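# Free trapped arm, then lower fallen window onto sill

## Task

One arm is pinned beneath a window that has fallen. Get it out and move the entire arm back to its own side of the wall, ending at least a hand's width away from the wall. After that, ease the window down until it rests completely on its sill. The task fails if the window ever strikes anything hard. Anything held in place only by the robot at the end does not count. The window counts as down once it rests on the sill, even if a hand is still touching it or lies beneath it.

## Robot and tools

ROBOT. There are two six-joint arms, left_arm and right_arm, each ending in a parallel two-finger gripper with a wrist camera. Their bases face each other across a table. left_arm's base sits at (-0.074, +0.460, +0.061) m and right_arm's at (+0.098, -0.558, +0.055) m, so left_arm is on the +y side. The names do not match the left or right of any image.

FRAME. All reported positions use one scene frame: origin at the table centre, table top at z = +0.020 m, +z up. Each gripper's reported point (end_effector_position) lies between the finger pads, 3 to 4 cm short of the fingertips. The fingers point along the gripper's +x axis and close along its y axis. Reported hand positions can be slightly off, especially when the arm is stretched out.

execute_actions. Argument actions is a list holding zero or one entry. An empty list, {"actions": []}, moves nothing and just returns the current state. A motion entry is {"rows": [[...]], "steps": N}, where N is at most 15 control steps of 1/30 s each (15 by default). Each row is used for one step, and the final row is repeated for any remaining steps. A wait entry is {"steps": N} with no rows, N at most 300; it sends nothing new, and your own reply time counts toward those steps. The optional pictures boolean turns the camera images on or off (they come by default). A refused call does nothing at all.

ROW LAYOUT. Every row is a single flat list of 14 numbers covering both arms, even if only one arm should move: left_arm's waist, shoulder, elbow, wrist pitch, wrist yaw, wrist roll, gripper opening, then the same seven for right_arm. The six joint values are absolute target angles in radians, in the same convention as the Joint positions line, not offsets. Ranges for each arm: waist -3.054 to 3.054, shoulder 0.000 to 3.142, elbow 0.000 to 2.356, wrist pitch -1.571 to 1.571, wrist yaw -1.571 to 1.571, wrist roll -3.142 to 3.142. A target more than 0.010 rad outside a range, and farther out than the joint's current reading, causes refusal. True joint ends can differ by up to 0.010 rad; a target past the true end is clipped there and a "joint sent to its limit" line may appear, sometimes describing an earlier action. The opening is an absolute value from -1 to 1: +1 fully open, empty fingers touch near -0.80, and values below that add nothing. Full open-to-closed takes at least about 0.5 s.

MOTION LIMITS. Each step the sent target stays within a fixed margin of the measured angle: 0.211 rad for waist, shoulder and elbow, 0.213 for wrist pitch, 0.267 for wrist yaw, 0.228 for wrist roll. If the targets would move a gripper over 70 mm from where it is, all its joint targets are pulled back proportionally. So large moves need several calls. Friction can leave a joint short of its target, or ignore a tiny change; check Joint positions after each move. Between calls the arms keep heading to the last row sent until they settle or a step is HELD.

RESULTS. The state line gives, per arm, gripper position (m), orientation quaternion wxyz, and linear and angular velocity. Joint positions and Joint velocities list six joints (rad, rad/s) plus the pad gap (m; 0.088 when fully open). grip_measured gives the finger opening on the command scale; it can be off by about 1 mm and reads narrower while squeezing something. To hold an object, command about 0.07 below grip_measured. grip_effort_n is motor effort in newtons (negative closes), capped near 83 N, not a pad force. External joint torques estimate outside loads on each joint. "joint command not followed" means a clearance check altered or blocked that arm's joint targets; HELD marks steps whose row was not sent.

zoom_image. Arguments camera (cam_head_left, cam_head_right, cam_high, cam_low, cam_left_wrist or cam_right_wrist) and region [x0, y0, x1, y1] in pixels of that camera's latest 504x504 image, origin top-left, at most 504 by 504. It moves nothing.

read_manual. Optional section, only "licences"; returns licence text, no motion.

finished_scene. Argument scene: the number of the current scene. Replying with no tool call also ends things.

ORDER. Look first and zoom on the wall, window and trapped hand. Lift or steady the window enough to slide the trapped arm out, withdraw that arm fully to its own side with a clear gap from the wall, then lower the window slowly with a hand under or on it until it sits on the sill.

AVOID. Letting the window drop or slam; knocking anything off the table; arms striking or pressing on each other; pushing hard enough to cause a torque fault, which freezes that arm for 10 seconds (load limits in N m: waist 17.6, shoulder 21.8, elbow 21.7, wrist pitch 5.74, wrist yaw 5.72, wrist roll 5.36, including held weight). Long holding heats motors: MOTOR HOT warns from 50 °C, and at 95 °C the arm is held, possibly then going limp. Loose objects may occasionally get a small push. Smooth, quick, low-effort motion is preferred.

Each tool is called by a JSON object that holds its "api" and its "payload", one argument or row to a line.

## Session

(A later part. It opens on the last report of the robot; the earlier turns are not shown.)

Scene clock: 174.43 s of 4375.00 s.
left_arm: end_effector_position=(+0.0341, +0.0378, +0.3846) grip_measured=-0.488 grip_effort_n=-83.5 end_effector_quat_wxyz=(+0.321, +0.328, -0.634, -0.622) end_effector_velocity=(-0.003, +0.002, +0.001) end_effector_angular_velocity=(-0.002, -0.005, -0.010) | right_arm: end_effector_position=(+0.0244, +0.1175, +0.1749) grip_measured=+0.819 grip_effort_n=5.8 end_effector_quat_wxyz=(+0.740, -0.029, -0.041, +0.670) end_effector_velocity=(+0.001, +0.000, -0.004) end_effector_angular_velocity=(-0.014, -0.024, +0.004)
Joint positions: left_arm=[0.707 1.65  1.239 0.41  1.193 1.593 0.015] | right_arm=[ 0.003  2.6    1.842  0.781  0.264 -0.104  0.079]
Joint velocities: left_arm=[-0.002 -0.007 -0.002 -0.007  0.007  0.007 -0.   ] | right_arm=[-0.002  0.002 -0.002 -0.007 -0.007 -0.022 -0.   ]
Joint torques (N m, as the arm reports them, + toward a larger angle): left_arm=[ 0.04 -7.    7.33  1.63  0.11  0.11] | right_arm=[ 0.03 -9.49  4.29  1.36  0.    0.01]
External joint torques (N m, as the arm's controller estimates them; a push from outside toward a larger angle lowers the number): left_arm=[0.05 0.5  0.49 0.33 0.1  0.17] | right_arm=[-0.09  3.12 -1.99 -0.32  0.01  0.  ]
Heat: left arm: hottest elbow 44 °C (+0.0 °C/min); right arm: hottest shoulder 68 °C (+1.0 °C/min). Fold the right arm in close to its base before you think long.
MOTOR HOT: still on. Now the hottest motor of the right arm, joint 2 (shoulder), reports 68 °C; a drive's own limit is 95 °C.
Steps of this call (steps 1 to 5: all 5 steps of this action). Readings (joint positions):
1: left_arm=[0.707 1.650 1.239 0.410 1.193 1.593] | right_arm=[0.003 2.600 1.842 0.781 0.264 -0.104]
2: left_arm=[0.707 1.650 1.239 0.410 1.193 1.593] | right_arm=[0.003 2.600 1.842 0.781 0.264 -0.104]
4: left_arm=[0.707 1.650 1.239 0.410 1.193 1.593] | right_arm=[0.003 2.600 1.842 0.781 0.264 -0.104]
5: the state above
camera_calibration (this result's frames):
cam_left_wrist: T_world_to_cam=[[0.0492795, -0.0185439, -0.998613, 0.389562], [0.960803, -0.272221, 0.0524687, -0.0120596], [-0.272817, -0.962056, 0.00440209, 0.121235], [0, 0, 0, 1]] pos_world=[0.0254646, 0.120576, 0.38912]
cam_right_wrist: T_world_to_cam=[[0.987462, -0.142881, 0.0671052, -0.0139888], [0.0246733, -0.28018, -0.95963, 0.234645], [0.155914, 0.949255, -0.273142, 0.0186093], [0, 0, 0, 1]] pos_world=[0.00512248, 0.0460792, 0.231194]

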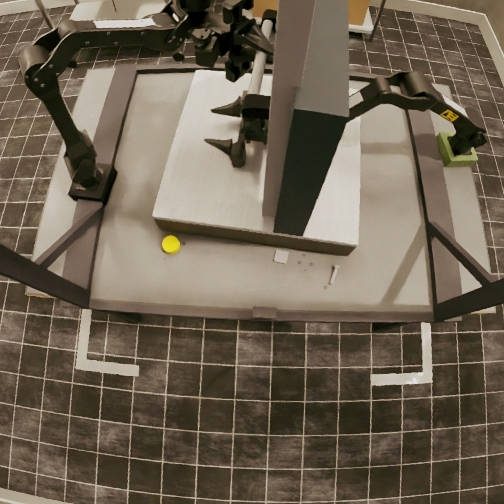

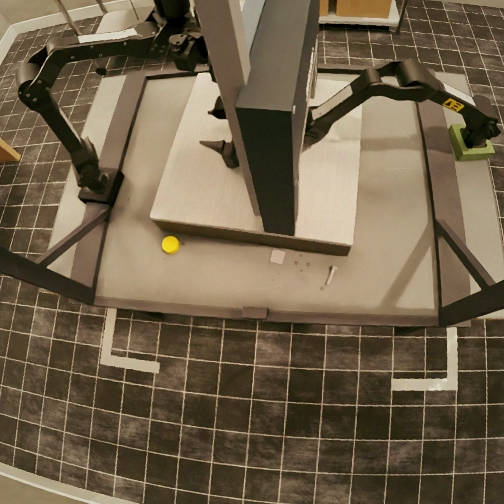

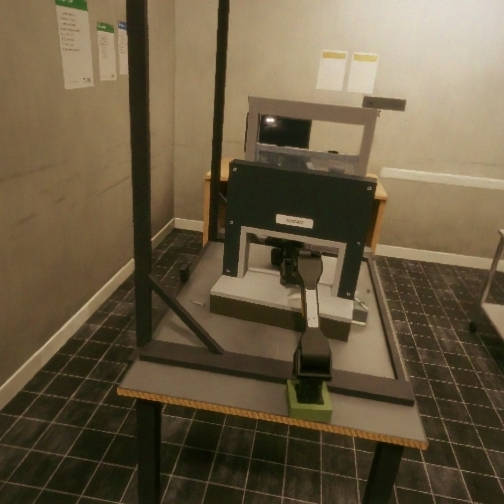

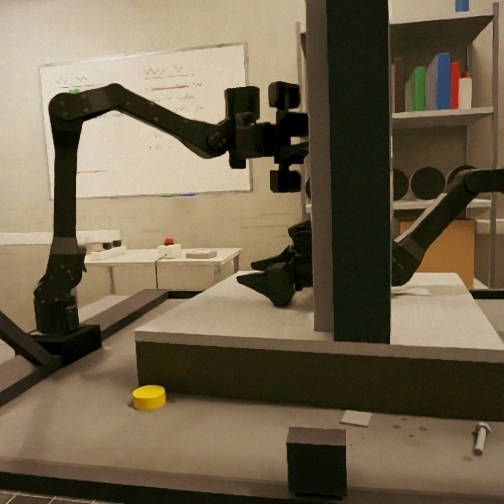

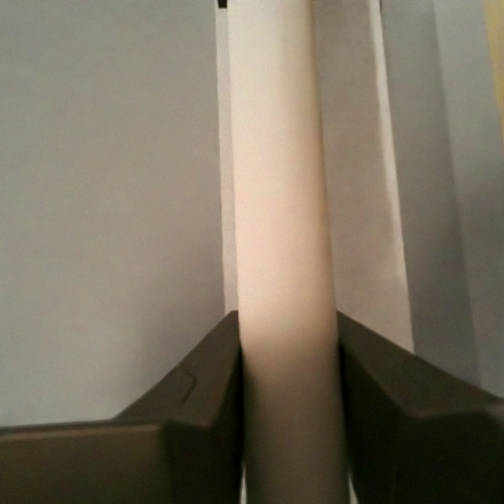

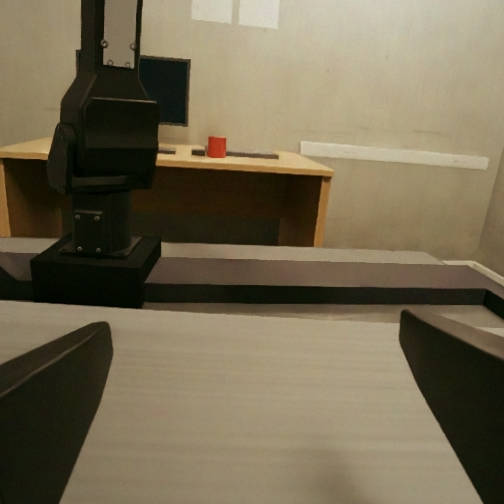

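{"api": "execute_actions", "payload": {
  "actions": [
    {"rows":[[0.708,1.6535,1.252,0.414,1.195,1.597,-0.56,0.003,2.62,1.827,0.778,0.264,-0.104,0.82],[0.708,1.647,1.2574,0.416,1.195,1.597,-0.56,0.003,2.62,1.827,0.778,0.264,-0.104,0.82],[0.708,1.6405,1.263,0.4185,1.195,1.597,-0.56,0.003,2.62,1.827,0.778,0.264,-0.104,0.82],[0.708,1.634,1.268,0.421,1.195,1.597,-0.56,0.003,2.62,1.827,0.778,0.264,-0.104,0.82],[0.708,1.6275,1.274,0.423,1.195,1.597,-0.56,0.003,2.62,1.827,0.778,0.264,-0.104,0.82],[0.708,1.621,1.279,0.425,1.195,1.597,-0.56,0.003,2.62,1.827,0.778,0.264,-0.104,0.82],[0.708,1.6145,1.285,0.427,1.195,1.597,-0.56,0.003,2.62,1.827,0.778,0.264,-0.104,0.82],[0.708,1.608,1.29,0.429,1.195,1.597,-0.56,0.003,2.62,1.827,0.778,0.264,-0.104,0.82],[0.708,1.6015,1.296,0.4315,1.195,1.597,-0.56,0.003,2.62,1.827,0.778,0.264,-0.104,0.82],[0.708,1.595,1.301,0.434,1.195,1.597,-0.56,0.003,2.62,1.827,0.778,0.264,-0.104,0.82],[0.708,1.5885,1.3065,0.436,1.195,1.597,-0.56,0.003,2.62,1.827,0.778,0.264,-0.104,0.82],[0.708,1.582,1.312,0.438,1.195,1.597,-0.56,0.003,2.62,1.827,0.778,0.264,-0.104,0.82],[0.708,1.581,1.3174,0.4316,1.195,1.597,-0.56,0.003,2.62,1.827,0.778,0.264,-0.104,0.82],[0.708,1.5797,1.3244,0.4234,1.195,1.597,-0.56,0.003,2.62,1.827,0.778,0.264,-0.104,0.82],[0.708,1.5784,1.3315,0.4151,1.195,1.597,-0.56,0.003,2.62,1.827,0.778,0.264,-0.104,0.82]],"steps":15}
  ],
  "pictures": false
}}

{"api": "execute_actions", "payload": {
  "actions": [
    {"rows":[[0.708,1.5773,1.3389,0.4067,1.195,1.597,-0.56,0.003,2.62,1.827,0.778,0.264,-0.104,0.82],[0.708,1.5762,1.3463,0.3983,1.195,1.597,-0.56,0.003,2.62,1.827,0.778,0.264,-0.104,0.82],[0.708,1.5752,1.3537,0.3899,1.195,1.597,-0.56,0.003,2.62,1.827,0.778,0.264,-0.104,0.82],[0.708,1.5743,1.3613,0.3815,1.195,1.597,-0.56,0.003,2.62,1.827,0.778,0.264,-0.104,0.82],[0.708,1.5734,1.3689,0.373,1.195,1.597,-0.56,0.003,2.62,1.827,0.778,0.264,-0.104,0.82],[0.708,1.5727,1.3766,0.3646,1.195,1.597,-0.56,0.003,2.62,1.827,0.778,0.264,-0.104,0.82],[0.708,1.572,1.3844,0.3562,1.195,1.597,-0.56,0.003,2.62,1.827,0.778,0.264,-0.104,0.82],[0.708,1.5714,1.3923,0.3478,1.195,1.597,-0.56,0.003,2.62,1.827,0.778,0.264,-0.104,0.82],[0.708,1.5709,1.4002,0.3394,1.195,1.597,-0.56,0.003,2.62,1.827,0.778,0.264,-0.104,0.82],[0.708,1.5704,1.4082,0.3309,1.195,1.597,-0.56,0.003,2.62,1.827,0.778,0.264,-0.104,0.82],[0.708,1.57,1.4163,0.3225,1.195,1.597,-0.56,0.003,2.62,1.827,0.778,0.264,-0.104,0.82],[0.708,1.5698,1.4245,0.3141,1.195,1.597,-0.56,0.003,2.62,1.827,0.778,0.264,-0.104,0.82],[0.708,1.5696,1.4328,0.3057,1.195,1.597,-0.56,0.003,2.62,1.827,0.778,0.264,-0.104,0.82],[0.708,1.5694,1.4411,0.2973,1.195,1.597,-0.56,0.003,2.62,1.827,0.778,0.264,-0.104,0.82],[0.708,1.5694,1.4495,0.2889,1.195,1.597,-0.56,0.003,2.62,1.827,0.778,0.264,-0.104,0.82]],"steps":15}
  ],
  "pictures": false
}}

{"api": "execute_actions", "payload": {
  "actions": [
    {"rows":[[0.708,1.5694,1.4579,0.2804,1.195,1.597,-0.56,0.003,2.62,1.827,0.778,0.264,-0.104,0.82],[0.708,1.5695,1.4661,0.2724,1.195,1.597,-0.56,0.003,2.62,1.827,0.778,0.264,-0.104,0.82],[0.708,1.5697,1.4732,0.2654,1.195,1.597,-0.56,0.003,2.62,1.827,0.778,0.264,-0.104,0.82],[0.708,1.5698,1.4787,0.2601,1.195,1.597,-0.56,0.003,2.62,1.827,0.778,0.264,-0.104,0.82],[0.708,1.57,1.482,0.2568,1.195,1.597,-0.56,0.003,2.62,1.827,0.778,0.264,-0.104,0.82],[0.708,1.57,1.484,0.255,1.195,1.597,-0.56,0.003,2.62,1.827,0.778,0.264,-0.104,0.82],[0.708,1.57,1.484,0.255,1.195,1.597,-0.56,0.003,2.62,1.827,0.778,0.264,-0.104,0.82],[0.708,1.57,1.484,0.255,1.195,1.597,-0.56,0.003,2.62,1.827,0.778,0.264,-0.104,0.82],[0.708,1.57,1.484,0.255,1.195,1.597,-0.56,0.003,2.62,1.827,0.778,0.264,-0.104,0.82],[0.708,1.5733,1.4803,0.2535,1.195,1.597,-0.56,0.003,2.62,1.827,0.778,0.264,-0.104,0.82],[0.708,1.5767,1.4767,0.252,1.195,1.597,-0.56,0.003,2.62,1.827,0.778,0.264,-0.104,0.82],[0.708,1.58,1.473,0.2505,1.195,1.597,-0.56,0.003,2.62,1.827,0.778,0.264,-0.104,0.82],[0.708,1.5833,1.4693,0.249,1.195,1.597,-0.56,0.003,2.62,1.827,0.778,0.264,-0.104,0.82],[0.708,1.5867,1.4657,0.2475,1.195,1.597,-0.56,0.003,2.62,1.827,0.778,0.264,-0.104,0.82],[0.708,1.59,1.462,0.246,1.195,1.597,-0.56,0.003,2.62,1.827,0.778,0.264,-0.104,0.82]],"steps":15}
  ]
}}

Scene clock: 219.60 s of 4375.00 s.
left_arm: end_effector_position=(+0.0330, +0.0394, +0.3927) grip_measured=-0.488 grip_effort_n=-83.5 end_effector_quat_wxyz=(+0.319, +0.327, -0.642, -0.616) end_effector_velocity=(-0.000, +0.000, +0.021) end_effector_angular_velocity=(+0.051, +0.036, -0.020) | right_arm: end_effector_position=(+0.0244, +0.1174, +0.1745) grip_measured=+0.819 grip_effort_n=5.8 end_effector_quat_wxyz=(+0.740, -0.030, -0.041, +0.670) end_effector_velocity=(+0.003, -0.000, -0.001) end_effector_angular_velocity=(-0.007, +0.006, -0.010)
Joint positions: left_arm=[0.708 1.642 1.255 0.402 1.2   1.595 0.015] | right_arm=[ 0.003  2.6    1.842  0.781  0.264 -0.104  0.079]
Joint velocities: left_arm=[ 0.002 -0.007  0.105 -0.168  0.022 -0.007 -0.   ] | right_arm=[-0.002 -0.002 -0.002 -0.007  0.007  0.007  0.   ]
Joint torques (N m, as the arm reports them, + toward a larger angle): left_arm=[ -0.01 -15.71  14.38   3.26  -0.21   0.  ] | right_arm=[ 0.02 -9.49  4.37  1.38  0.    0.01]
External joint torques (N m, as the arm's controller estimates them; a push from outside toward a larger angle lowers the number): left_arm=[-0.01 -8.    7.24  1.89 -0.18  0.07] | right_arm=[ 0.04  3.22 -1.96 -0.32  0.    0.  ]
Heat: left arm: hottest elbow 45 °C (+1.0 °C/min); right arm: hottest shoulder 69 °C (+1.0 °C/min). Fold the right arm in close to its base before you think long.
MOTOR HOT: still on. Now the hottest motor of the right arm, joint 2 (shoulder), reports 69 °C; a drive's own limit is 95 °C.
Steps of this call (steps 1 to 15: the robot went on to your last target; steps 16 to 90: nothing new was sent; then 41.67 s passed at rest; steps 91 to 105: all 15 steps of this action). Readings (joint positions):
91: left_arm=[0.707 1.650 1.239 0.410 1.193 1.593] | right_arm=[0.003 2.600 1.842 0.781 0.264 -0.104]
92: left_arm=[0.707 1.650 1.240 0.410 1.193 1.593] | right_arm=[0.003 2.600 1.842 0.781 0.264 -0.104]
94: left_arm=[0.708 1.650 1.242 0.410 1.196 1.593] | right_arm=[0.003 2.600 1.842 0.781 0.264 -0.104]
98: left_arm=[0.708 1.648 1.247 0.410 1.198 1.593] | right_arm=[0.003 2.600 1.842 0.781 0.264 -0.104]
105: the state above

Scene clock: 220.10 s of 4375.00 s.
left_arm: end_effector_position=(+0.0323, +0.0406, +0.4261) grip_measured=-0.488 grip_effort_n=-83.5 end_effector_quat_wxyz=(+0.318, +0.328, -0.645, -0.613) end_effector_velocity=(-0.001, +0.001, +0.062) end_effector_angular_velocity=(+0.010, +0.010, +0.005) | right_arm: end_effector_position=(+0.0244, +0.1174, +0.1745) grip_measured=+0.819 grip_effort_n=5.8 end_effector_quat_wxyz=(+0.740, -0.030, -0.041, +0.670) end_effector_velocity=(+0.004, +0.000, +0.002) end_effector_angular_velocity=(+0.008, +0.008, +0.000)
Joint positions: left_arm=[0.708 1.628 1.368 0.283 1.201 1.595 0.015] | right_arm=[ 0.003  2.6    1.842  0.781  0.264 -0.104  0.079]
Joint velocities: left_arm=[-0.002 -0.012  0.237 -0.256 -0.007 -0.007  0.   ] | right_arm=[-0.007 -0.002 -0.002  0.007 -0.007  0.007  0.   ]
Joint torques (N m, as the arm reports them, + toward a larger angle): left_arm=[  0.   -15.16  13.85   3.21  -0.25   0.01] | right_arm=[ 0.02 -9.48  4.39  1.38  0.    0.01]
External joint torques (N m, as the arm's controller estimates them; a push from outside toward a larger angle lowers the number): left_arm=[ 0.   -7.8   6.91  1.91 -0.23  0.07] | right_arm=[ 0.13  3.37 -2.01 -0.34 -0.01  0.  ]
Heat: left arm: hottest elbow 45 °C (+1.0 °C/min); right arm: hottest shoulder 69 °C (+1.0 °C/min). Fold the right arm in close to its base before you think long.
MOTOR HOT: still on. Now the hottest motor of the right arm, joint 2 (shoulder), reports 69 °C; a drive's own limit is 95 °C.
Steps of this call (steps 1 to 15: all 15 steps of this action). Readings (joint positions):
1: left_arm=[0.708 1.642 1.260 0.396 1.200 1.595] | right_arm=[0.003 2.600 1.842 0.781 0.264 -0.104]
2: left_arm=[0.708 1.641 1.264 0.389 1.201 1.595] | right_arm=[0.003 2.600 1.842 0.781 0.264 -0.104]
4: left_arm=[0.708 1.639 1.278 0.375 1.201 1.595] | right_arm=[0.003 2.600 1.842 0.781 0.264 -0.104]
8: left_arm=[0.708 1.633 1.313 0.343 1.201 1.595] | right_arm=[0.003 2.600 1.842 0.781 0.264 -0.104]
15: the state above

Scene clock: 220.60 s of 4375.00 s.
left_arm: end_effector_position=(+0.0320, +0.0410, +0.4407) grip_measured=-0.488 grip_effort_n=-83.5 end_effector_quat_wxyz=(+0.318, +0.328, -0.646, -0.612) end_effector_velocity=(+0.001, -0.001, -0.004) end_effector_angular_velocity=(+0.035, +0.026, +0.019) | right_arm: end_effector_position=(+0.0244, +0.1174, +0.1745) grip_measured=+0.819 grip_effort_n=5.8 end_effector_quat_wxyz=(+0.740, -0.030, -0.041, +0.670) end_effector_velocity=(-0.002, +0.000, -0.004) end_effector_angular_velocity=(-0.022, -0.011, +0.019)
Joint positions: left_arm=[0.708 1.626 1.423 0.23  1.2   1.595 0.015] | right_arm=[ 0.003  2.6    1.842  0.781  0.264 -0.104  0.079]
Joint velocities: left_arm=[-0.002 -0.007 -0.007 -0.037 -0.022 -0.007 -0.   ] | right_arm=[-0.002 -0.002 -0.002 -0.022 -0.022 -0.007 -0.   ]
Joint torques (N m, as the arm reports them, + toward a larger angle): left_arm=[ -0.04 -12.79  11.25   2.88  -0.18   0.03] | right_arm=[ 0.03 -9.49  4.39  1.39  0.    0.01]
External joint torques (N m, as the arm's controller estimates them; a push from outside toward a larger angle lowers the number): left_arm=[-0.08 -5.64  4.57  1.61 -0.17  0.09] | right_arm=[-0.09  3.27 -1.95 -0.31  0.01  0.  ]
Heat: left arm: hottest elbow 45 °C (+1.0 °C/min); right arm: hottest shoulder 69 °C (+1.0 °C/min). Fold the right arm in close to its base before you think long.
MOTOR HOT: still on. Now the hottest motor of the right arm, joint 2 (shoulder), reports 69 °C; a drive's own limit is 95 °C.
Steps of this call (steps 1 to 15: all 15 steps of this action). Readings (joint positions):
1: left_arm=[0.708 1.628 1.376 0.275 1.201 1.595] | right_arm=[0.003 2.600 1.842 0.781 0.264 -0.104]
2: left_arm=[0.708 1.627 1.384 0.267 1.201 1.595] | right_arm=[0.003 2.600 1.842 0.781 0.264 -0.104]
4: left_arm=[0.708 1.626 1.400 0.253 1.201 1.595] | right_arm=[0.003 2.600 1.842 0.781 0.264 -0.104]
8: left_arm=[0.708 1.626 1.421 0.237 1.201 1.595] | right_arm=[0.003 2.600 1.842 0.781 0.264 -0.104]
15: the state above
camera_calibration (this result's frames):
cam_left_wrist: T_world_to_cam=[[0.0667206, -0.0439869, -0.996802, 0.445446], [0.957994, -0.276446, 0.0763221, -0.0224247], [-0.278919, -0.960022, 0.0236945, 0.115161], [0, 0, 0, 1]] pos_world=[0.0238829, 0.123952, 0.443004]
cam_right_wrist: T_world_to_cam=[[0.98745, -0.142805, 0.0674531, -0.0140579], [0.0248546, -0.281263, -0.959309, 0.234292], [0.155966, 0.948946, -0.274184, 0.0187958], [0, 0, 0, 1]] pos_world=[0.00512669, 0.0460541, 0.23086]

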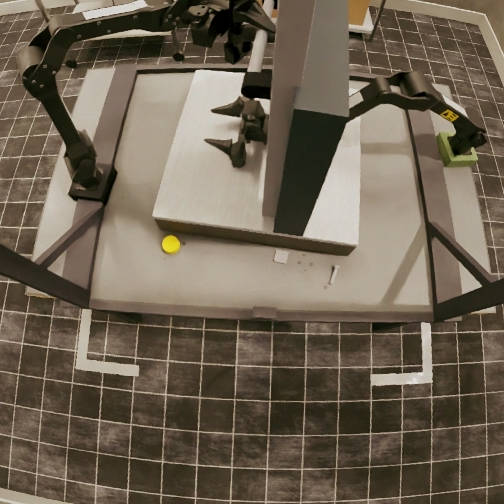

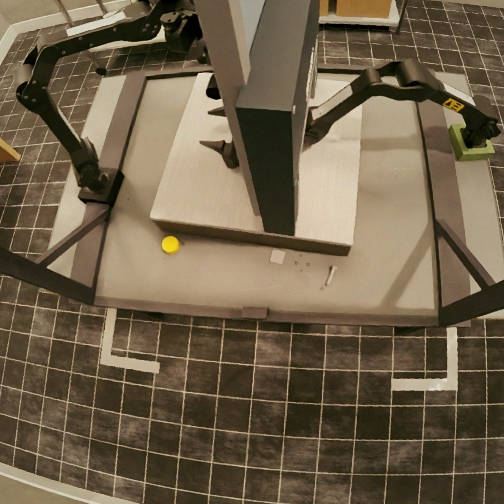

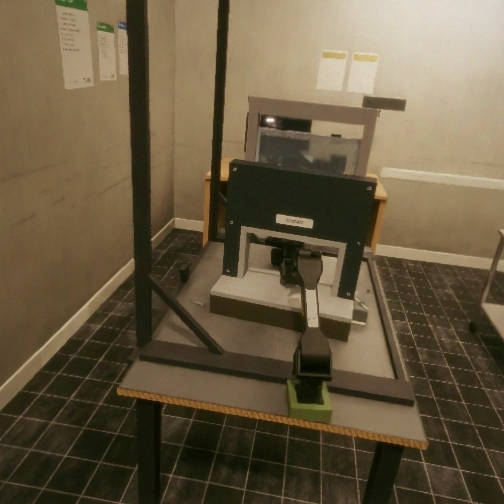

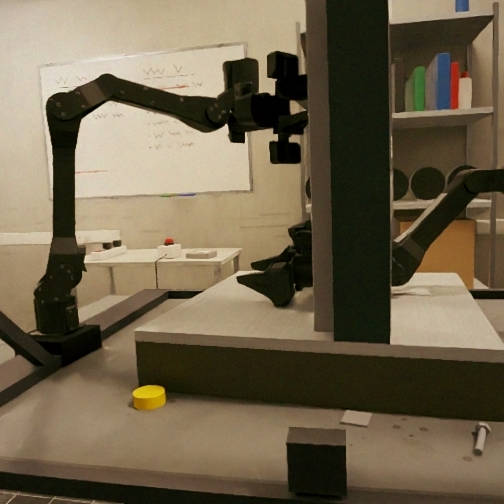

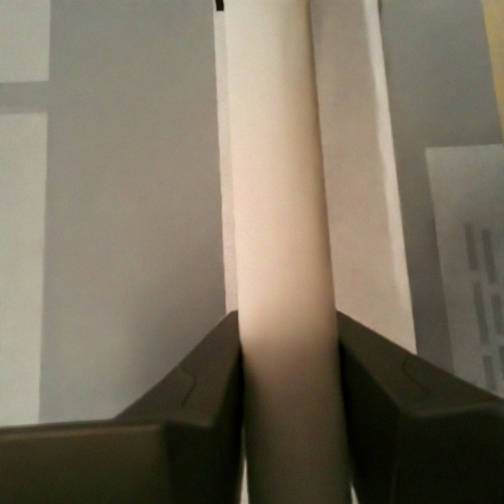

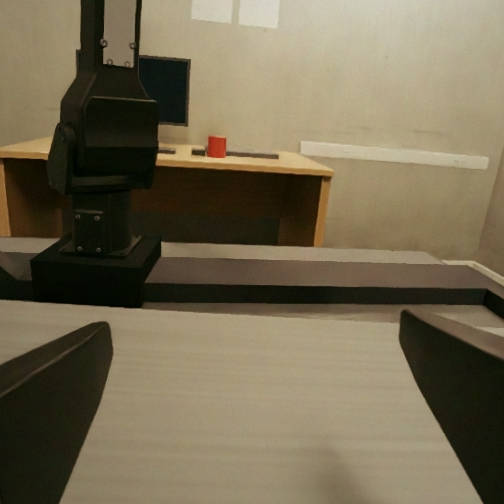

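{"api": "execute_actions", "payload": {
  "actions": [
    {"rows":[[0.708,1.59,1.462,0.246,1.195,1.597,-0.56,0.003,2.613,1.83,0.774,0.264,-0.104,0.82],[0.708,1.59,1.462,0.246,1.195,1.597,-0.56,0.003,2.606,1.833,0.77,0.264,-0.104,0.82],[0.708,1.59,1.462,0.246,1.195,1.597,-0.56,0.003,2.599,1.836,0.766,0.264,-0.097,0.82],[0.708,1.59,1.462,0.246,1.195,1.597,-0.56,0.003,2.592,1.839,0.762,0.264,-0.09,0.82],[0.708,1.59,1.462,0.246,1.195,1.597,-0.56,0.003,2.584,1.842,0.757,0.264,-0.08,0.82],[0.708,1.59,1.462,0.246,1.195,1.597,-0.56,0.003,2.577,1.845,0.753,0.264,-0.07,0.82],[0.708,1.59,1.462,0.246,1.195,1.597,-0.56,0.003,2.57,1.848,0.749,0.264,-0.06,0.82],[0.708,1.59,1.462,0.246,1.195,1.597,-0.56,0.003,2.563,1.851,0.745,0.264,-0.05,0.82],[0.708,1.59,1.462,0.246,1.195,1.597,-0.56,0.003,2.56,1.851,0.744,0.264,-0.04,0.82],[0.708,1.59,1.462,0.246,1.195,1.597,-0.56,0.003,2.558,1.849,0.744,0.264,-0.03,0.82],[0.708,1.59,1.462,0.246,1.195,1.597,-0.56,0.003,2.554,1.842,0.747,0.264,-0.02,0.82],[0.708,1.59,1.462,0.246,1.195,1.597,-0.56,0.004,2.547,1.827,0.755,0.265,-0.01,0.82],[0.708,1.59,1.462,0.246,1.195,1.597,-0.56,0.005,2.536,1.803,0.767,0.266,0,0.82],[0.708,1.59,1.462,0.246,1.195,1.597,-0.56,0.006,2.521,1.772,0.782,0.267,0,0.82],[0.708,1.59,1.462,0.246,1.195,1.597,-0.56,0.007,2.503,1.735,0.801,0.268,0,0.82]],"steps":15}
  ],
  "pictures": false
}}

{"api": "execute_actions", "payload": {
  "actions": [
    {"rows":[[0.708,1.59,1.462,0.246,1.195,1.597,-0.56,0.009,2.482,1.692,0.822,0.27,0,0.82],[0.708,1.59,1.462,0.246,1.195,1.597,-0.56,0.011,2.46,1.647,0.845,0.272,0,0.82],[0.708,1.59,1.462,0.246,1.195,1.597,-0.56,0.013,2.437,1.601,0.867,0.274,0,0.82],[0.708,1.59,1.462,0.246,1.195,1.597,-0.56,0.015,2.415,1.556,0.89,0.276,0,0.82],[0.708,1.59,1.462,0.246,1.195,1.597,-0.56,0.017,2.392,1.511,0.912,0.278,0,0.82],[0.708,1.59,1.462,0.246,1.195,1.597,-0.56,0.019,2.37,1.465,0.935,0.28,0,0.82],[0.708,1.59,1.462,0.246,1.195,1.597,-0.56,0.021,2.347,1.42,0.957,0.282,0,0.82],[0.708,1.59,1.462,0.246,1.195,1.597,-0.56,0.024,2.324,1.375,0.979,0.285,0,0.82],[0.708,1.59,1.462,0.246,1.195,1.597,-0.56,0.026,2.301,1.329,1.002,0.287,0,0.82],[0.708,1.59,1.462,0.246,1.195,1.597,-0.56,0.029,2.278,1.284,1.024,0.29,0,0.82],[0.708,1.59,1.462,0.246,1.195,1.597,-0.56,0.031,2.254,1.238,1.046,0.292,0,0.82],[0.708,1.59,1.462,0.246,1.195,1.597,-0.56,0.034,2.231,1.193,1.068,0.295,0,0.82],[0.708,1.59,1.462,0.246,1.195,1.597,-0.56,0.036,2.208,1.147,1.091,0.297,0,0.82],[0.708,1.59,1.462,0.246,1.195,1.597,-0.56,0.039,2.185,1.102,1.113,0.3,0,0.82],[0.708,1.59,1.462,0.246,1.195,1.597,-0.56,0.042,2.16,1.055,1.135,0.303,0,0.82]],"steps":15}
  ],
  "pictures": false
}}

{"api": "execute_actions", "payload": {
  "actions": [
    {"rows":[[0.708,1.59,1.462,0.246,1.195,1.597,-0.56,0.045,2.135,1.008,1.157,0.306,0,0.82],[0.708,1.59,1.462,0.246,1.195,1.597,-0.56,0.048,2.11,0.961,1.179,0.309,0,0.82],[0.708,1.59,1.462,0.246,1.195,1.597,-0.56,0.051,2.085,0.915,1.2,0.312,0,0.82],[0.708,1.59,1.462,0.246,1.195,1.597,-0.56,0.054,2.06,0.868,1.222,0.315,0,0.82],[0.708,1.59,1.462,0.246,1.195,1.597,-0.56,0.056,2.035,0.821,1.244,0.317,0,0.82],[0.708,1.59,1.462,0.246,1.195,1.597,-0.56,0.058,2.008,0.778,1.26,0.319,0,0.82],[0.708,1.59,1.462,0.246,1.195,1.597,-0.56,0.06,1.98,0.736,1.275,0.32,0,0.82],[0.708,1.59,1.462,0.246,1.195,1.597,-0.56,0.06,1.953,0.693,1.29,0.32,0,0.82],[0.708,1.59,1.462,0.246,1.195,1.597,-0.56,0.06,1.925,0.65,1.305,0.32,0,0.82],[0.708,1.59,1.462,0.246,1.195,1.597,-0.56,0.06,1.898,0.608,1.321,0.32,0,0.82],[0.708,1.59,1.462,0.246,1.195,1.597,-0.56,0.06,1.87,0.565,1.336,0.32,0,0.82],[0.708,1.59,1.462,0.246,1.195,1.597,-0.56,0.06,1.83,0.53,1.33,0.32,0,0.82],[0.708,1.59,1.462,0.246,1.195,1.597,-0.56,0.06,1.785,0.495,1.32,0.32,0,0.82],[0.708,1.59,1.462,0.246,1.195,1.597,-0.56,0.06,1.735,0.457,1.308,0.32,0,0.82],[0.708,1.59,1.462,0.246,1.195,1.597,-0.56,0.06,1.685,0.42,1.296,0.32,0,0.82]],"steps":15}
  ],
  "pictures": false
}}

{"api": "execute_actions", "payload": {
  "actions": [
    {"rows":[[0.708,1.59,1.462,0.246,1.195,1.597,-0.56,0.06,1.635,0.382,1.284,0.32,0,0.82],[0.708,1.59,1.462,0.246,1.195,1.597,-0.56,0.06,1.586,0.35,1.265,0.32,0,0.82],[0.708,1.59,1.462,0.246,1.195,1.597,-0.56,0.06,1.526,0.325,1.23,0.32,0,0.82],[0.708,1.59,1.462,0.246,1.195,1.597,-0.56,0.06,1.465,0.31,1.18,0.32,0,0.82],[0.708,1.59,1.462,0.246,1.195,1.597,-0.56,0.06,1.4,0.297,1.125,0.32,0,0.82],[0.708,1.59,1.462,0.246,1.195,1.597,-0.56,0.06,1.335,0.284,1.07,0.32,0,0.82],[0.708,1.59,1.462,0.246,1.195,1.597,-0.56,0.06,1.27,0.271,1.015,0.32,0,0.82],[0.708,1.59,1.462,0.246,1.195,1.597,-0.56,0.06,1.205,0.258,0.96,0.32,0,0.82],[0.708,1.59,1.462,0.246,1.195,1.597,-0.56,0.06,1.14,0.245,0.905,0.32,0,0.82],[0.708,1.59,1.462,0.246,1.195,1.597,-0.56,0.06,1.075,0.232,0.85,0.32,0,0.82],[0.708,1.59,1.462,0.246,1.195,1.597,-0.56,0.06,1.01,0.22,0.795,0.32,0,0.82],[0.708,1.59,1.462,0.246,1.195,1.597,-0.56,0.06,0.945,0.207,0.74,0.32,0,0.82],[0.708,1.59,1.462,0.246,1.195,1.597,-0.56,0.06,0.88,0.194,0.69,0.32,0,0.82],[0.708,1.59,1.462,0.246,1.195,1.597,-0.56,0.06,0.815,0.181,0.635,0.32,0,0.82],[0.708,1.59,1.462,0.246,1.195,1.597,-0.56,0.06,0.75,0.169,0.585,0.32,0,0.82]],"steps":15}
  ],
  "pictures": false
}}

{"api": "execute_actions", "payload": {
  "actions": [
    {"rows":[[0.708,1.591,1.46,0.247,1.195,1.597,-0.56,0.06,0.685,0.156,0.53,0.32,0,0.82],[0.708,1.592,1.456,0.249,1.195,1.597,-0.56,0.06,0.625,0.144,0.48,0.32,0,0.82],[0.708,1.594,1.45,0.253,1.195,1.597,-0.56,0.06,0.57,0.133,0.435,0.32,0,0.82],[0.708,1.595,1.443,0.258,1.195,1.597,-0.56,0.06,0.52,0.123,0.395,0.32,0,0.82],[0.708,1.597,1.435,0.264,1.195,1.597,-0.56,0.06,0.478,0.115,0.362,0.32,0,0.82],[0.708,1.598,1.426,0.272,1.195,1.597,-0.56,0.06,0.445,0.109,0.336,0.32,0,0.82],[0.708,1.6,1.417,0.28,1.195,1.597,-0.56,0.06,0.422,0.104,0.318,0.32,0,0.82],[0.708,1.601,1.408,0.288,1.195,1.597,-0.56,0.06,0.408,0.101,0.306,0.32,0,0.82],[0.708,1.602,1.399,0.296,1.195,1.597,-0.56,0.06,0.4,0.1,0.3,0.32,0,0.82],[0.708,1.604,1.39,0.304,1.195,1.597,-0.56,0.06,0.4,0.1,0.3,0.32,0,0.82],[0.708,1.605,1.381,0.312,1.195,1.597,-0.56,0.06,0.4,0.1,0.3,0.32,0,0.82],[0.708,1.606,1.372,0.32,1.195,1.597,-0.56,0.06,0.4,0.1,0.3,0.32,0,0.82],[0.708,1.607,1.364,0.327,1.195,1.597,-0.56,0.06,0.4,0.1,0.3,0.32,0,0.82],[0.708,1.608,1.357,0.333,1.195,1.597,-0.56,0.06,0.4,0.1,0.3,0.32,0,0.82],[0.708,1.609,1.352,0.338,1.195,1.597,-0.56,0.06,0.4,0.1,0.3,0.32,0,0.82]],"steps":15}
  ]
}}

Scene clock: 275.93 s of 4375.00 s.
left_arm: end_effector_position=(+0.0321, +0.0410, +0.4404) grip_measured=-0.488 grip_effort_n=-83.5 end_effector_quat_wxyz=(+0.318, +0.328, -0.645, -0.613) end_effector_velocity=(-0.001, +0.001, +0.001) end_effector_angular_velocity=(+0.015, +0.019, +0.005) | right_arm: end_effector_position=(+0.0254, +0.1117, +0.1896) grip_measured=+0.819 grip_effort_n=5.8 end_effector_quat_wxyz=(+0.741, +0.006, -0.011, +0.671) end_effector_velocity=(+0.015, -0.096, +0.073) end_effector_angular_velocity=(+0.149, +0.147, -0.002)
Joint positions: left_arm=[0.708 1.626 1.423 0.227 1.2   1.595 0.015] | right_arm=[ 0.003  2.549  1.803  0.772  0.264 -0.013  0.079]
Joint velocities: left_arm=[-0.002 -0.007 -0.002 -0.007 -0.007 -0.022 -0.   ] | right_arm=[ 0.002 -0.447 -0.696  0.388  0.007  0.125 -0.   ]
Joint torques (N m, as the arm reports them, + toward a larger angle): left_arm=[ -0.01 -12.65  11.13   2.84  -0.18   0.  ] | right_arm=[  0.37 -12.93   4.4    1.62   0.07   0.12]
External joint torques (N m, as the arm's controller estimates them; a push from outside toward a larger angle lowers the number): left_arm=[ 0.   -5.29  4.23  1.55 -0.17  0.06] | right_arm=[ 0.27 -0.55 -1.85 -0.03  0.05  0.11]
Heat: left arm: hottest elbow 56 °C (+12.1 °C/min); right arm: hottest shoulder 70 °C (+1.0 °C/min). Fold the left arm in close to its base before you think long. Fold the right arm in close to its base before you think long.
MOTOR HOT: a motor of the left arm reached 50 °C. Now the hottest motor of the left arm, joint 3 (elbow), reports 56 °C. The temperature limit of the motors' drives, at which the controller stops that arm, is 95 °C. To cool a motor, set the load down, stop pushing, or move to a pose that needs little force.
MOTOR HOT: still on. Now the hottest motor of the right arm, joint 2 (shoulder), reports 70 °C; a drive's own limit is 95 °C.
Steps of this call (steps 1 to 15: the robot went on to your last target; steps 16 to 90: nothing new was sent; then 51.83 s passed at rest; steps 91 to 105: all 15 steps of this action). Readings (joint positions):
91: left_arm=[0.708 1.626 1.423 0.228 1.200 1.595] | right_arm=[0.003 2.600 1.842 0.781 0.264 -0.104]
92: left_arm=[0.708 1.626 1.423 0.228 1.200 1.595] | right_arm=[0.003 2.600 1.842 0.779 0.264 -0.104]
94: left_arm=[0.708 1.626 1.423 0.227 1.200 1.595] | right_arm=[0.003 2.600 1.842 0.773 0.264 -0.101]
98: left_arm=[0.708 1.626 1.423 0.227 1.200 1.595] | right_arm=[0.003 2.592 1.842 0.755 0.264 -0.073]
105: the state above

Scene clock: 276.43 s of 4375.00 s.
left_arm: end_effector_position=(+0.0321, +0.0410, +0.4404) grip_measured=-0.488 grip_effort_n=-83.5 end_effector_quat_wxyz=(+0.318, +0.328, -0.645, -0.613) end_effector_velocity=(+0.003, -0.001, -0.003) end_effector_angular_velocity=(+0.014, +0.007, +0.024) | right_arm: end_effector_position=(+0.0303, +0.0049, +0.1878) grip_measured=+0.819 grip_effort_n=5.8 end_effector_quat_wxyz=(+0.741, +0.008, -0.006, +0.672) end_effector_velocity=(+0.017, -0.272, +0.013) end_effector_angular_velocity=(+0.017, +0.012, +0.015)
Joint positions: left_arm=[0.708 1.626 1.423 0.227 1.2   1.595 0.015] | right_arm=[ 0.033  2.229  1.169  1.082  0.294 -0.003  0.079]
Joint velocities: left_arm=[ 0.002 -0.002 -0.002 -0.022 -0.022  0.007 -0.   ] | right_arm=[ 0.081 -0.735 -1.37   0.652  0.066  0.007  0.   ]
Joint torques (N m, as the arm reports them, + toward a larger angle): left_arm=[  0.   -12.54  11.16   2.82  -0.21   0.01] | right_arm=[  0.08 -10.42   3.79   1.71   0.1    0.08]
External joint torques (N m, as the arm's controller estimates them; a push from outside toward a larger angle lowers the number): left_arm=[ 0.   -5.16  4.24  1.52 -0.19  0.07] | right_arm=[ 0.05 -0.3  -1.59 -0.02  0.1   0.07]
Heat: left arm: hottest elbow 56 °C (+12.0 °C/min); right arm: hottest shoulder 71 °C (+2.0 °C/min). Fold the left arm in close to its base before you think long. Fold the right arm in close to its base before you think long.
MOTOR HOT: still on. Now the hottest motor of the left arm, joint 3 (elbow), reports 56 °C; a drive's own limit is 95 °C.
MOTOR HOT: still on. Now the hottest motor of the right arm, joint 2 (shoulder), reports 71 °C; a drive's own limit is 95 °C.
Steps of this call (steps 1 to 15: all 15 steps of this action). Readings (joint positions):
1: left_arm=[0.708 1.626 1.423 0.227 1.200 1.595] | right_arm=[0.003 2.532 1.775 0.787 0.265 -0.010]
2: left_arm=[0.708 1.626 1.423 0.227 1.200 1.595] | right_arm=[0.004 2.514 1.742 0.804 0.266 -0.008]
4: left_arm=[0.708 1.626 1.423 0.227 1.200 1.595] | right_arm=[0.006 2.472 1.663 0.843 0.270 -0.005]
8: left_arm=[0.708 1.626 1.423 0.227 1.200 1.595] | right_arm=[0.014 2.389 1.489 0.926 0.277 -0.003]
15: the state above

Scene clock: 276.93 s of 4375.00 s.
left_arm: end_effector_position=(+0.0321, +0.0410, +0.4404) grip_measured=-0.488 grip_effort_n=-83.5 end_effector_quat_wxyz=(+0.318, +0.328, -0.645, -0.613) end_effector_velocity=(+0.001, -0.002, -0.003) end_effector_angular_velocity=(+0.022, +0.018, +0.019) | right_arm: end_effector_position=(+0.0523, -0.1411, +0.2017) grip_measured=+0.819 grip_effort_n=5.3 end_effector_quat_wxyz=(+0.740, +0.007, -0.006, +0.672) end_effector_velocity=(+0.065, -0.291, +0.107) end_effector_angular_velocity=(+0.030, -0.000, +0.005)
Joint positions: left_arm=[0.708 1.626 1.423 0.227 1.2   1.595 0.015] | right_arm=[ 0.058  1.8    0.513  1.307  0.317 -0.003  0.079]
Joint velocities: left_arm=[-0.002 -0.002 -0.002 -0.022 -0.022 -0.007 -0.   ] | right_arm=[-0.002 -1.306 -1.136 -0.139 -0.007 -0.007 -0.   ]
Joint torques (N m, as the arm reports them, + toward a larger angle): left_arm=[ -0.1  -12.58  11.12   2.86  -0.22   0.  ] | right_arm=[ 0.24 -7.14  3.53  1.55  0.07  0.08]
External joint torques (N m, as the arm's controller estimates them; a push from outside toward a larger angle lowers the number): left_arm=[-0.11 -5.3   4.26  1.57 -0.2   0.06] | right_arm=[ 0.25 -0.63 -1.09 -0.24  0.07  0.07]
Heat: left arm: hottest elbow 56 °C (+12.1 °C/min); right arm: hottest shoulder 71 °C (+2.0 °C/min). Fold the left arm in close to its base before you think long. Fold the right arm in close to its base before you think long.
MOTOR HOT: still on. Now the hottest motor of the left arm, joint 3 (elbow), reports 56 °C; a drive's own limit is 95 °C.
MOTOR HOT: still on. Now the hottest motor of the right arm, joint 2 (shoulder), reports 71 °C; a drive's own limit is 95 °C.
Steps of this call (steps 1 to 15: all 15 steps of this action). Readings (joint positions):
1: left_arm=[0.708 1.626 1.423 0.227 1.200 1.595] | right_arm=[0.036 2.205 1.123 1.104 0.297 -0.003]
2: left_arm=[0.708 1.626 1.423 0.227 1.200 1.595] | right_arm=[0.039 2.179 1.077 1.126 0.300 -0.003]
4: left_arm=[0.708 1.626 1.423 0.227 1.200 1.595] | right_arm=[0.045 2.129 0.986 1.169 0.305 -0.003]
8: left_arm=[0.708 1.626 1.423 0.227 1.200 1.595] | right_arm=[0.055 2.026 0.802 1.247 0.314 -0.003]
15: the state above

Scene clock: 277.43 s of 4375.00 s.
left_arm: end_effector_position=(+0.0321, +0.0410, +0.4404) grip_measured=-0.488 grip_effort_n=-83.5 end_effector_quat_wxyz=(+0.318, +0.328, -0.645, -0.613) end_effector_velocity=(-0.001, +0.001, -0.001) end_effector_angular_velocity=(+0.018, +0.015, +0.005) | right_arm: end_effector_position=(+0.0790, -0.2596, +0.2561) grip_measured=+0.819 grip_effort_n=5.8 end_effector_quat_wxyz=(+0.741, +0.001, -0.002, +0.672) end_effector_velocity=(+0.049, -0.219, +0.025) end_effector_angular_velocity=(-0.046, -0.017, -0.005)
Joint positions: left_arm=[0.708 1.626 1.423 0.227 1.2   1.595 0.015] | right_arm=[ 0.058  0.916  0.211  0.708  0.318 -0.003  0.079]
Joint velocities: left_arm=[-0.002 -0.007 -0.002 -0.022 -0.007 -0.007 -0.   ] | right_arm=[ 0.002 -1.883 -0.383 -1.546  0.007 -0.007 -0.   ]
Joint torques (N m, as the arm reports them, + toward a larger angle): left_arm=[ -0.13 -12.51  11.08   2.83  -0.21   0.02] | right_arm=[ 0.24 -2.06  4.71  1.36  0.07  0.08]
External joint torques (N m, as the arm's controller estimates them; a push from outside toward a larger angle lowers the number): left_arm=[-0.13 -5.11  4.18  1.54 -0.19  0.08] | right_arm=[ 0.24 -0.22 -1.59 -0.29  0.07  0.07]
Heat: left arm: hottest elbow 56 °C (+12.0 °C/min); right arm: hottest shoulder 70 °C (+1.0 °C/min). Fold the left arm in close to its base before you think long. Fold the right arm in close to its base before you think long.
MOTOR HOT: still on. Now the hottest motor of the left arm, joint 3 (elbow), reports 56 °C; a drive's own limit is 95 °C.
MOTOR HOT: still on. Now the hottest motor of the right arm, joint 2 (shoulder), reports 70 °C; a drive's own limit is 95 °C.
Steps of this call (steps 1 to 15: all 15 steps of this action). Readings (joint positions):
1: left_arm=[0.708 1.626 1.423 0.227 1.200 1.595] | right_arm=[0.058 1.754 0.475 1.302 0.317 -0.003]
2: left_arm=[0.708 1.626 1.423 0.227 1.200 1.595] | right_arm=[0.058 1.705 0.439 1.293 0.317 -0.003]
4: left_arm=[0.708 1.626 1.423 0.227 1.200 1.595] | right_arm=[0.058 1.598 0.378 1.248 0.318 -0.003]
8: left_arm=[0.708 1.626 1.423 0.227 1.200 1.595] | right_arm=[0.058 1.358 0.302 1.077 0.318 -0.003]
15: the state above

Scene clock: 277.93 s of 4375.00 s.
left_arm: end_effector_position=(+0.0326, +0.0401, +0.4189) grip_measured=-0.488 grip_effort_n=-83.5 end_effector_quat_wxyz=(+0.319, +0.328, -0.641, -0.616) end_effector_velocity=(+0.002, -0.004, -0.071) end_effector_angular_velocity=(+0.059, +0.042, +0.005) | right_arm: end_effector_position=(+0.0911, -0.3135, +0.2520) grip_measured=+0.819 grip_effort_n=5.3 end_effector_quat_wxyz=(+0.741, +0.004, -0.004, +0.672) end_effector_velocity=(+0.001, -0.005, -0.002) end_effector_angular_velocity=(-0.003, -0.008, +0.005)
Joint positions: left_arm=[0.708 1.63  1.346 0.298 1.198 1.595 0.015] | right_arm=[ 0.058  0.407  0.112  0.306  0.318 -0.003  0.079]
Joint velocities: left_arm=[-0.002  0.022 -0.227  0.183 -0.007 -0.007 -0.   ] | right_arm=[-0.002 -0.056 -0.007 -0.051 -0.007 -0.007 -0.   ]
Joint torques (N m, as the arm reports them, + toward a larger angle): left_arm=[ -0.15 -10.85   9.31   3.37  -0.06  -0.03] | right_arm=[ 0.24 -0.66  5.48  1.39  0.06  0.08]
External joint torques (N m, as the arm's controller estimates them; a push from outside toward a larger angle lowers the number): left_arm=[-0.15 -3.19  2.14  2.   -0.04  0.03] | right_arm=[ 0.24 -0.5  -1.59 -0.32  0.06  0.07]
Heat: left arm: hottest elbow 56 °C (+12.1 °C/min); right arm: hottest shoulder 70 °C (+1.0 °C/min). Fold the left arm in close to its base before you think long. Fold the right arm in close to its base before you think long.
MOTOR HOT: still on. Now the hottest motor of the left arm, joint 3 (elbow), reports 56 °C; a drive's own limit is 95 °C.
MOTOR HOT: still on. Now the hottest motor of the right arm, joint 2 (shoulder), reports 70 °C; a drive's own limit is 95 °C.
Steps of this call (steps 1 to 15: all 15 steps of this action). Readings (joint positions):
1: left_arm=[0.708 1.626 1.423 0.227 1.200 1.595] | right_arm=[0.058 0.853 0.198 0.656 0.318 -0.003]
2: left_arm=[0.708 1.626 1.423 0.227 1.200 1.595] | right_arm=[0.058 0.790 0.186 0.604 0.318 -0.003]
4: left_arm=[0.708 1.626 1.423 0.227 1.200 1.595] | right_arm=[0.058 0.663 0.162 0.504 0.318 -0.003]
8: left_arm=[0.708 1.626 1.408 0.249 1.198 1.595] | right_arm=[0.058 0.476 0.127 0.366 0.318 -0.003]
15: the state above
camera_calibration (this result's frames):
cam_left_wrist: T_world_to_cam=[[0.0601021, -0.0336973, -0.997623, 0.423746], [0.959001, -0.27535, 0.0670759, -0.0177981], [-0.276955, -0.960753, 0.0157667, 0.118202], [0, 0, 0, 1]] pos_world=[0.024337, 0.122941, 0.422069]
cam_right_wrist: T_world_to_cam=[[0.989585, -0.140451, -0.0315499, -0.121145], [-0.0705236, -0.281957, -0.956832, 0.193585], [0.125492, 0.949091, -0.288925, 0.445078], [0, 0, 0, 1]] pos_world=[0.0776814, -0.384852, 0.31]

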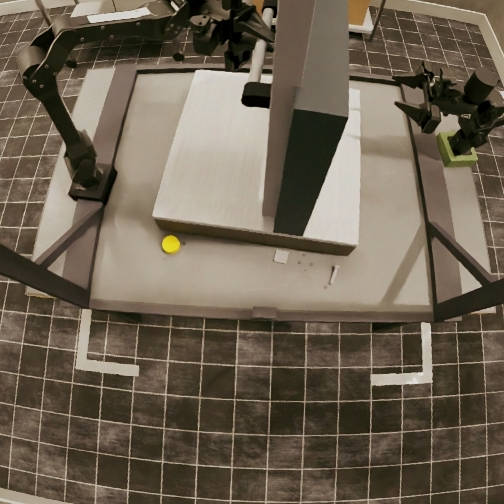

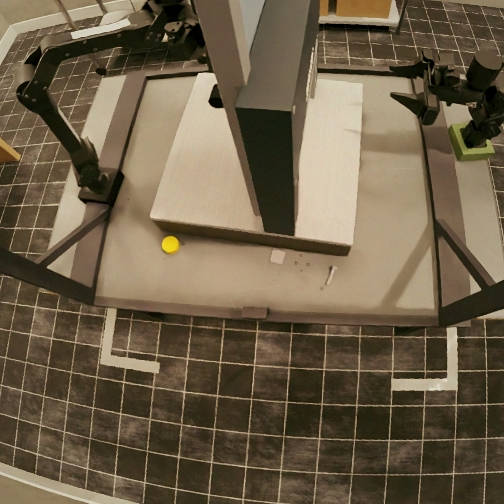

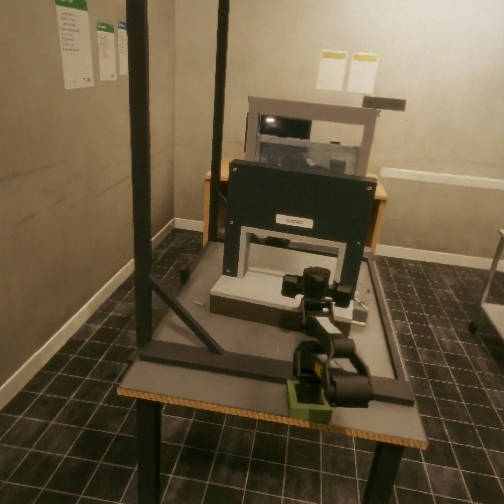

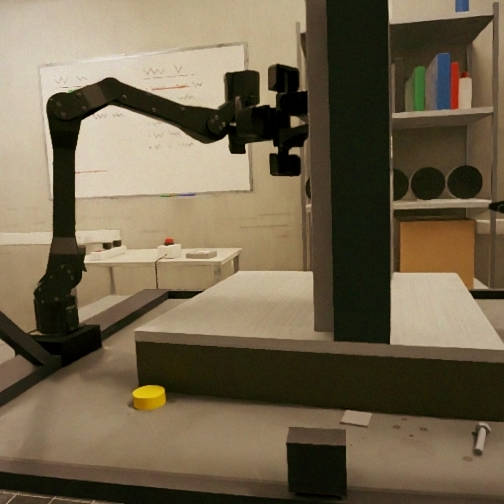

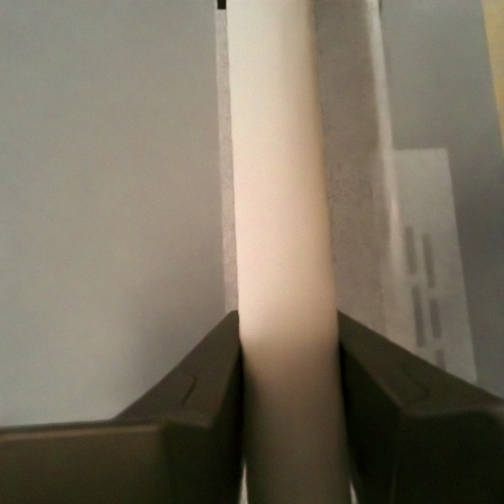

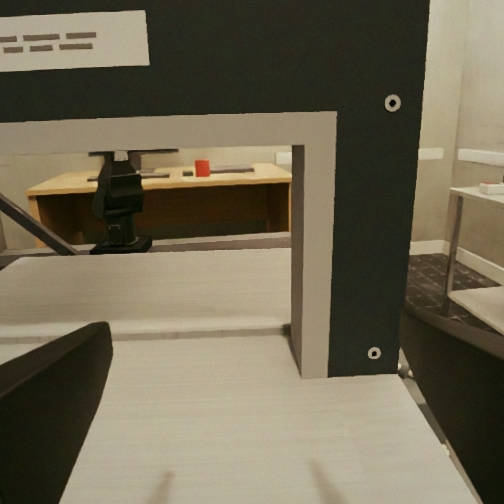

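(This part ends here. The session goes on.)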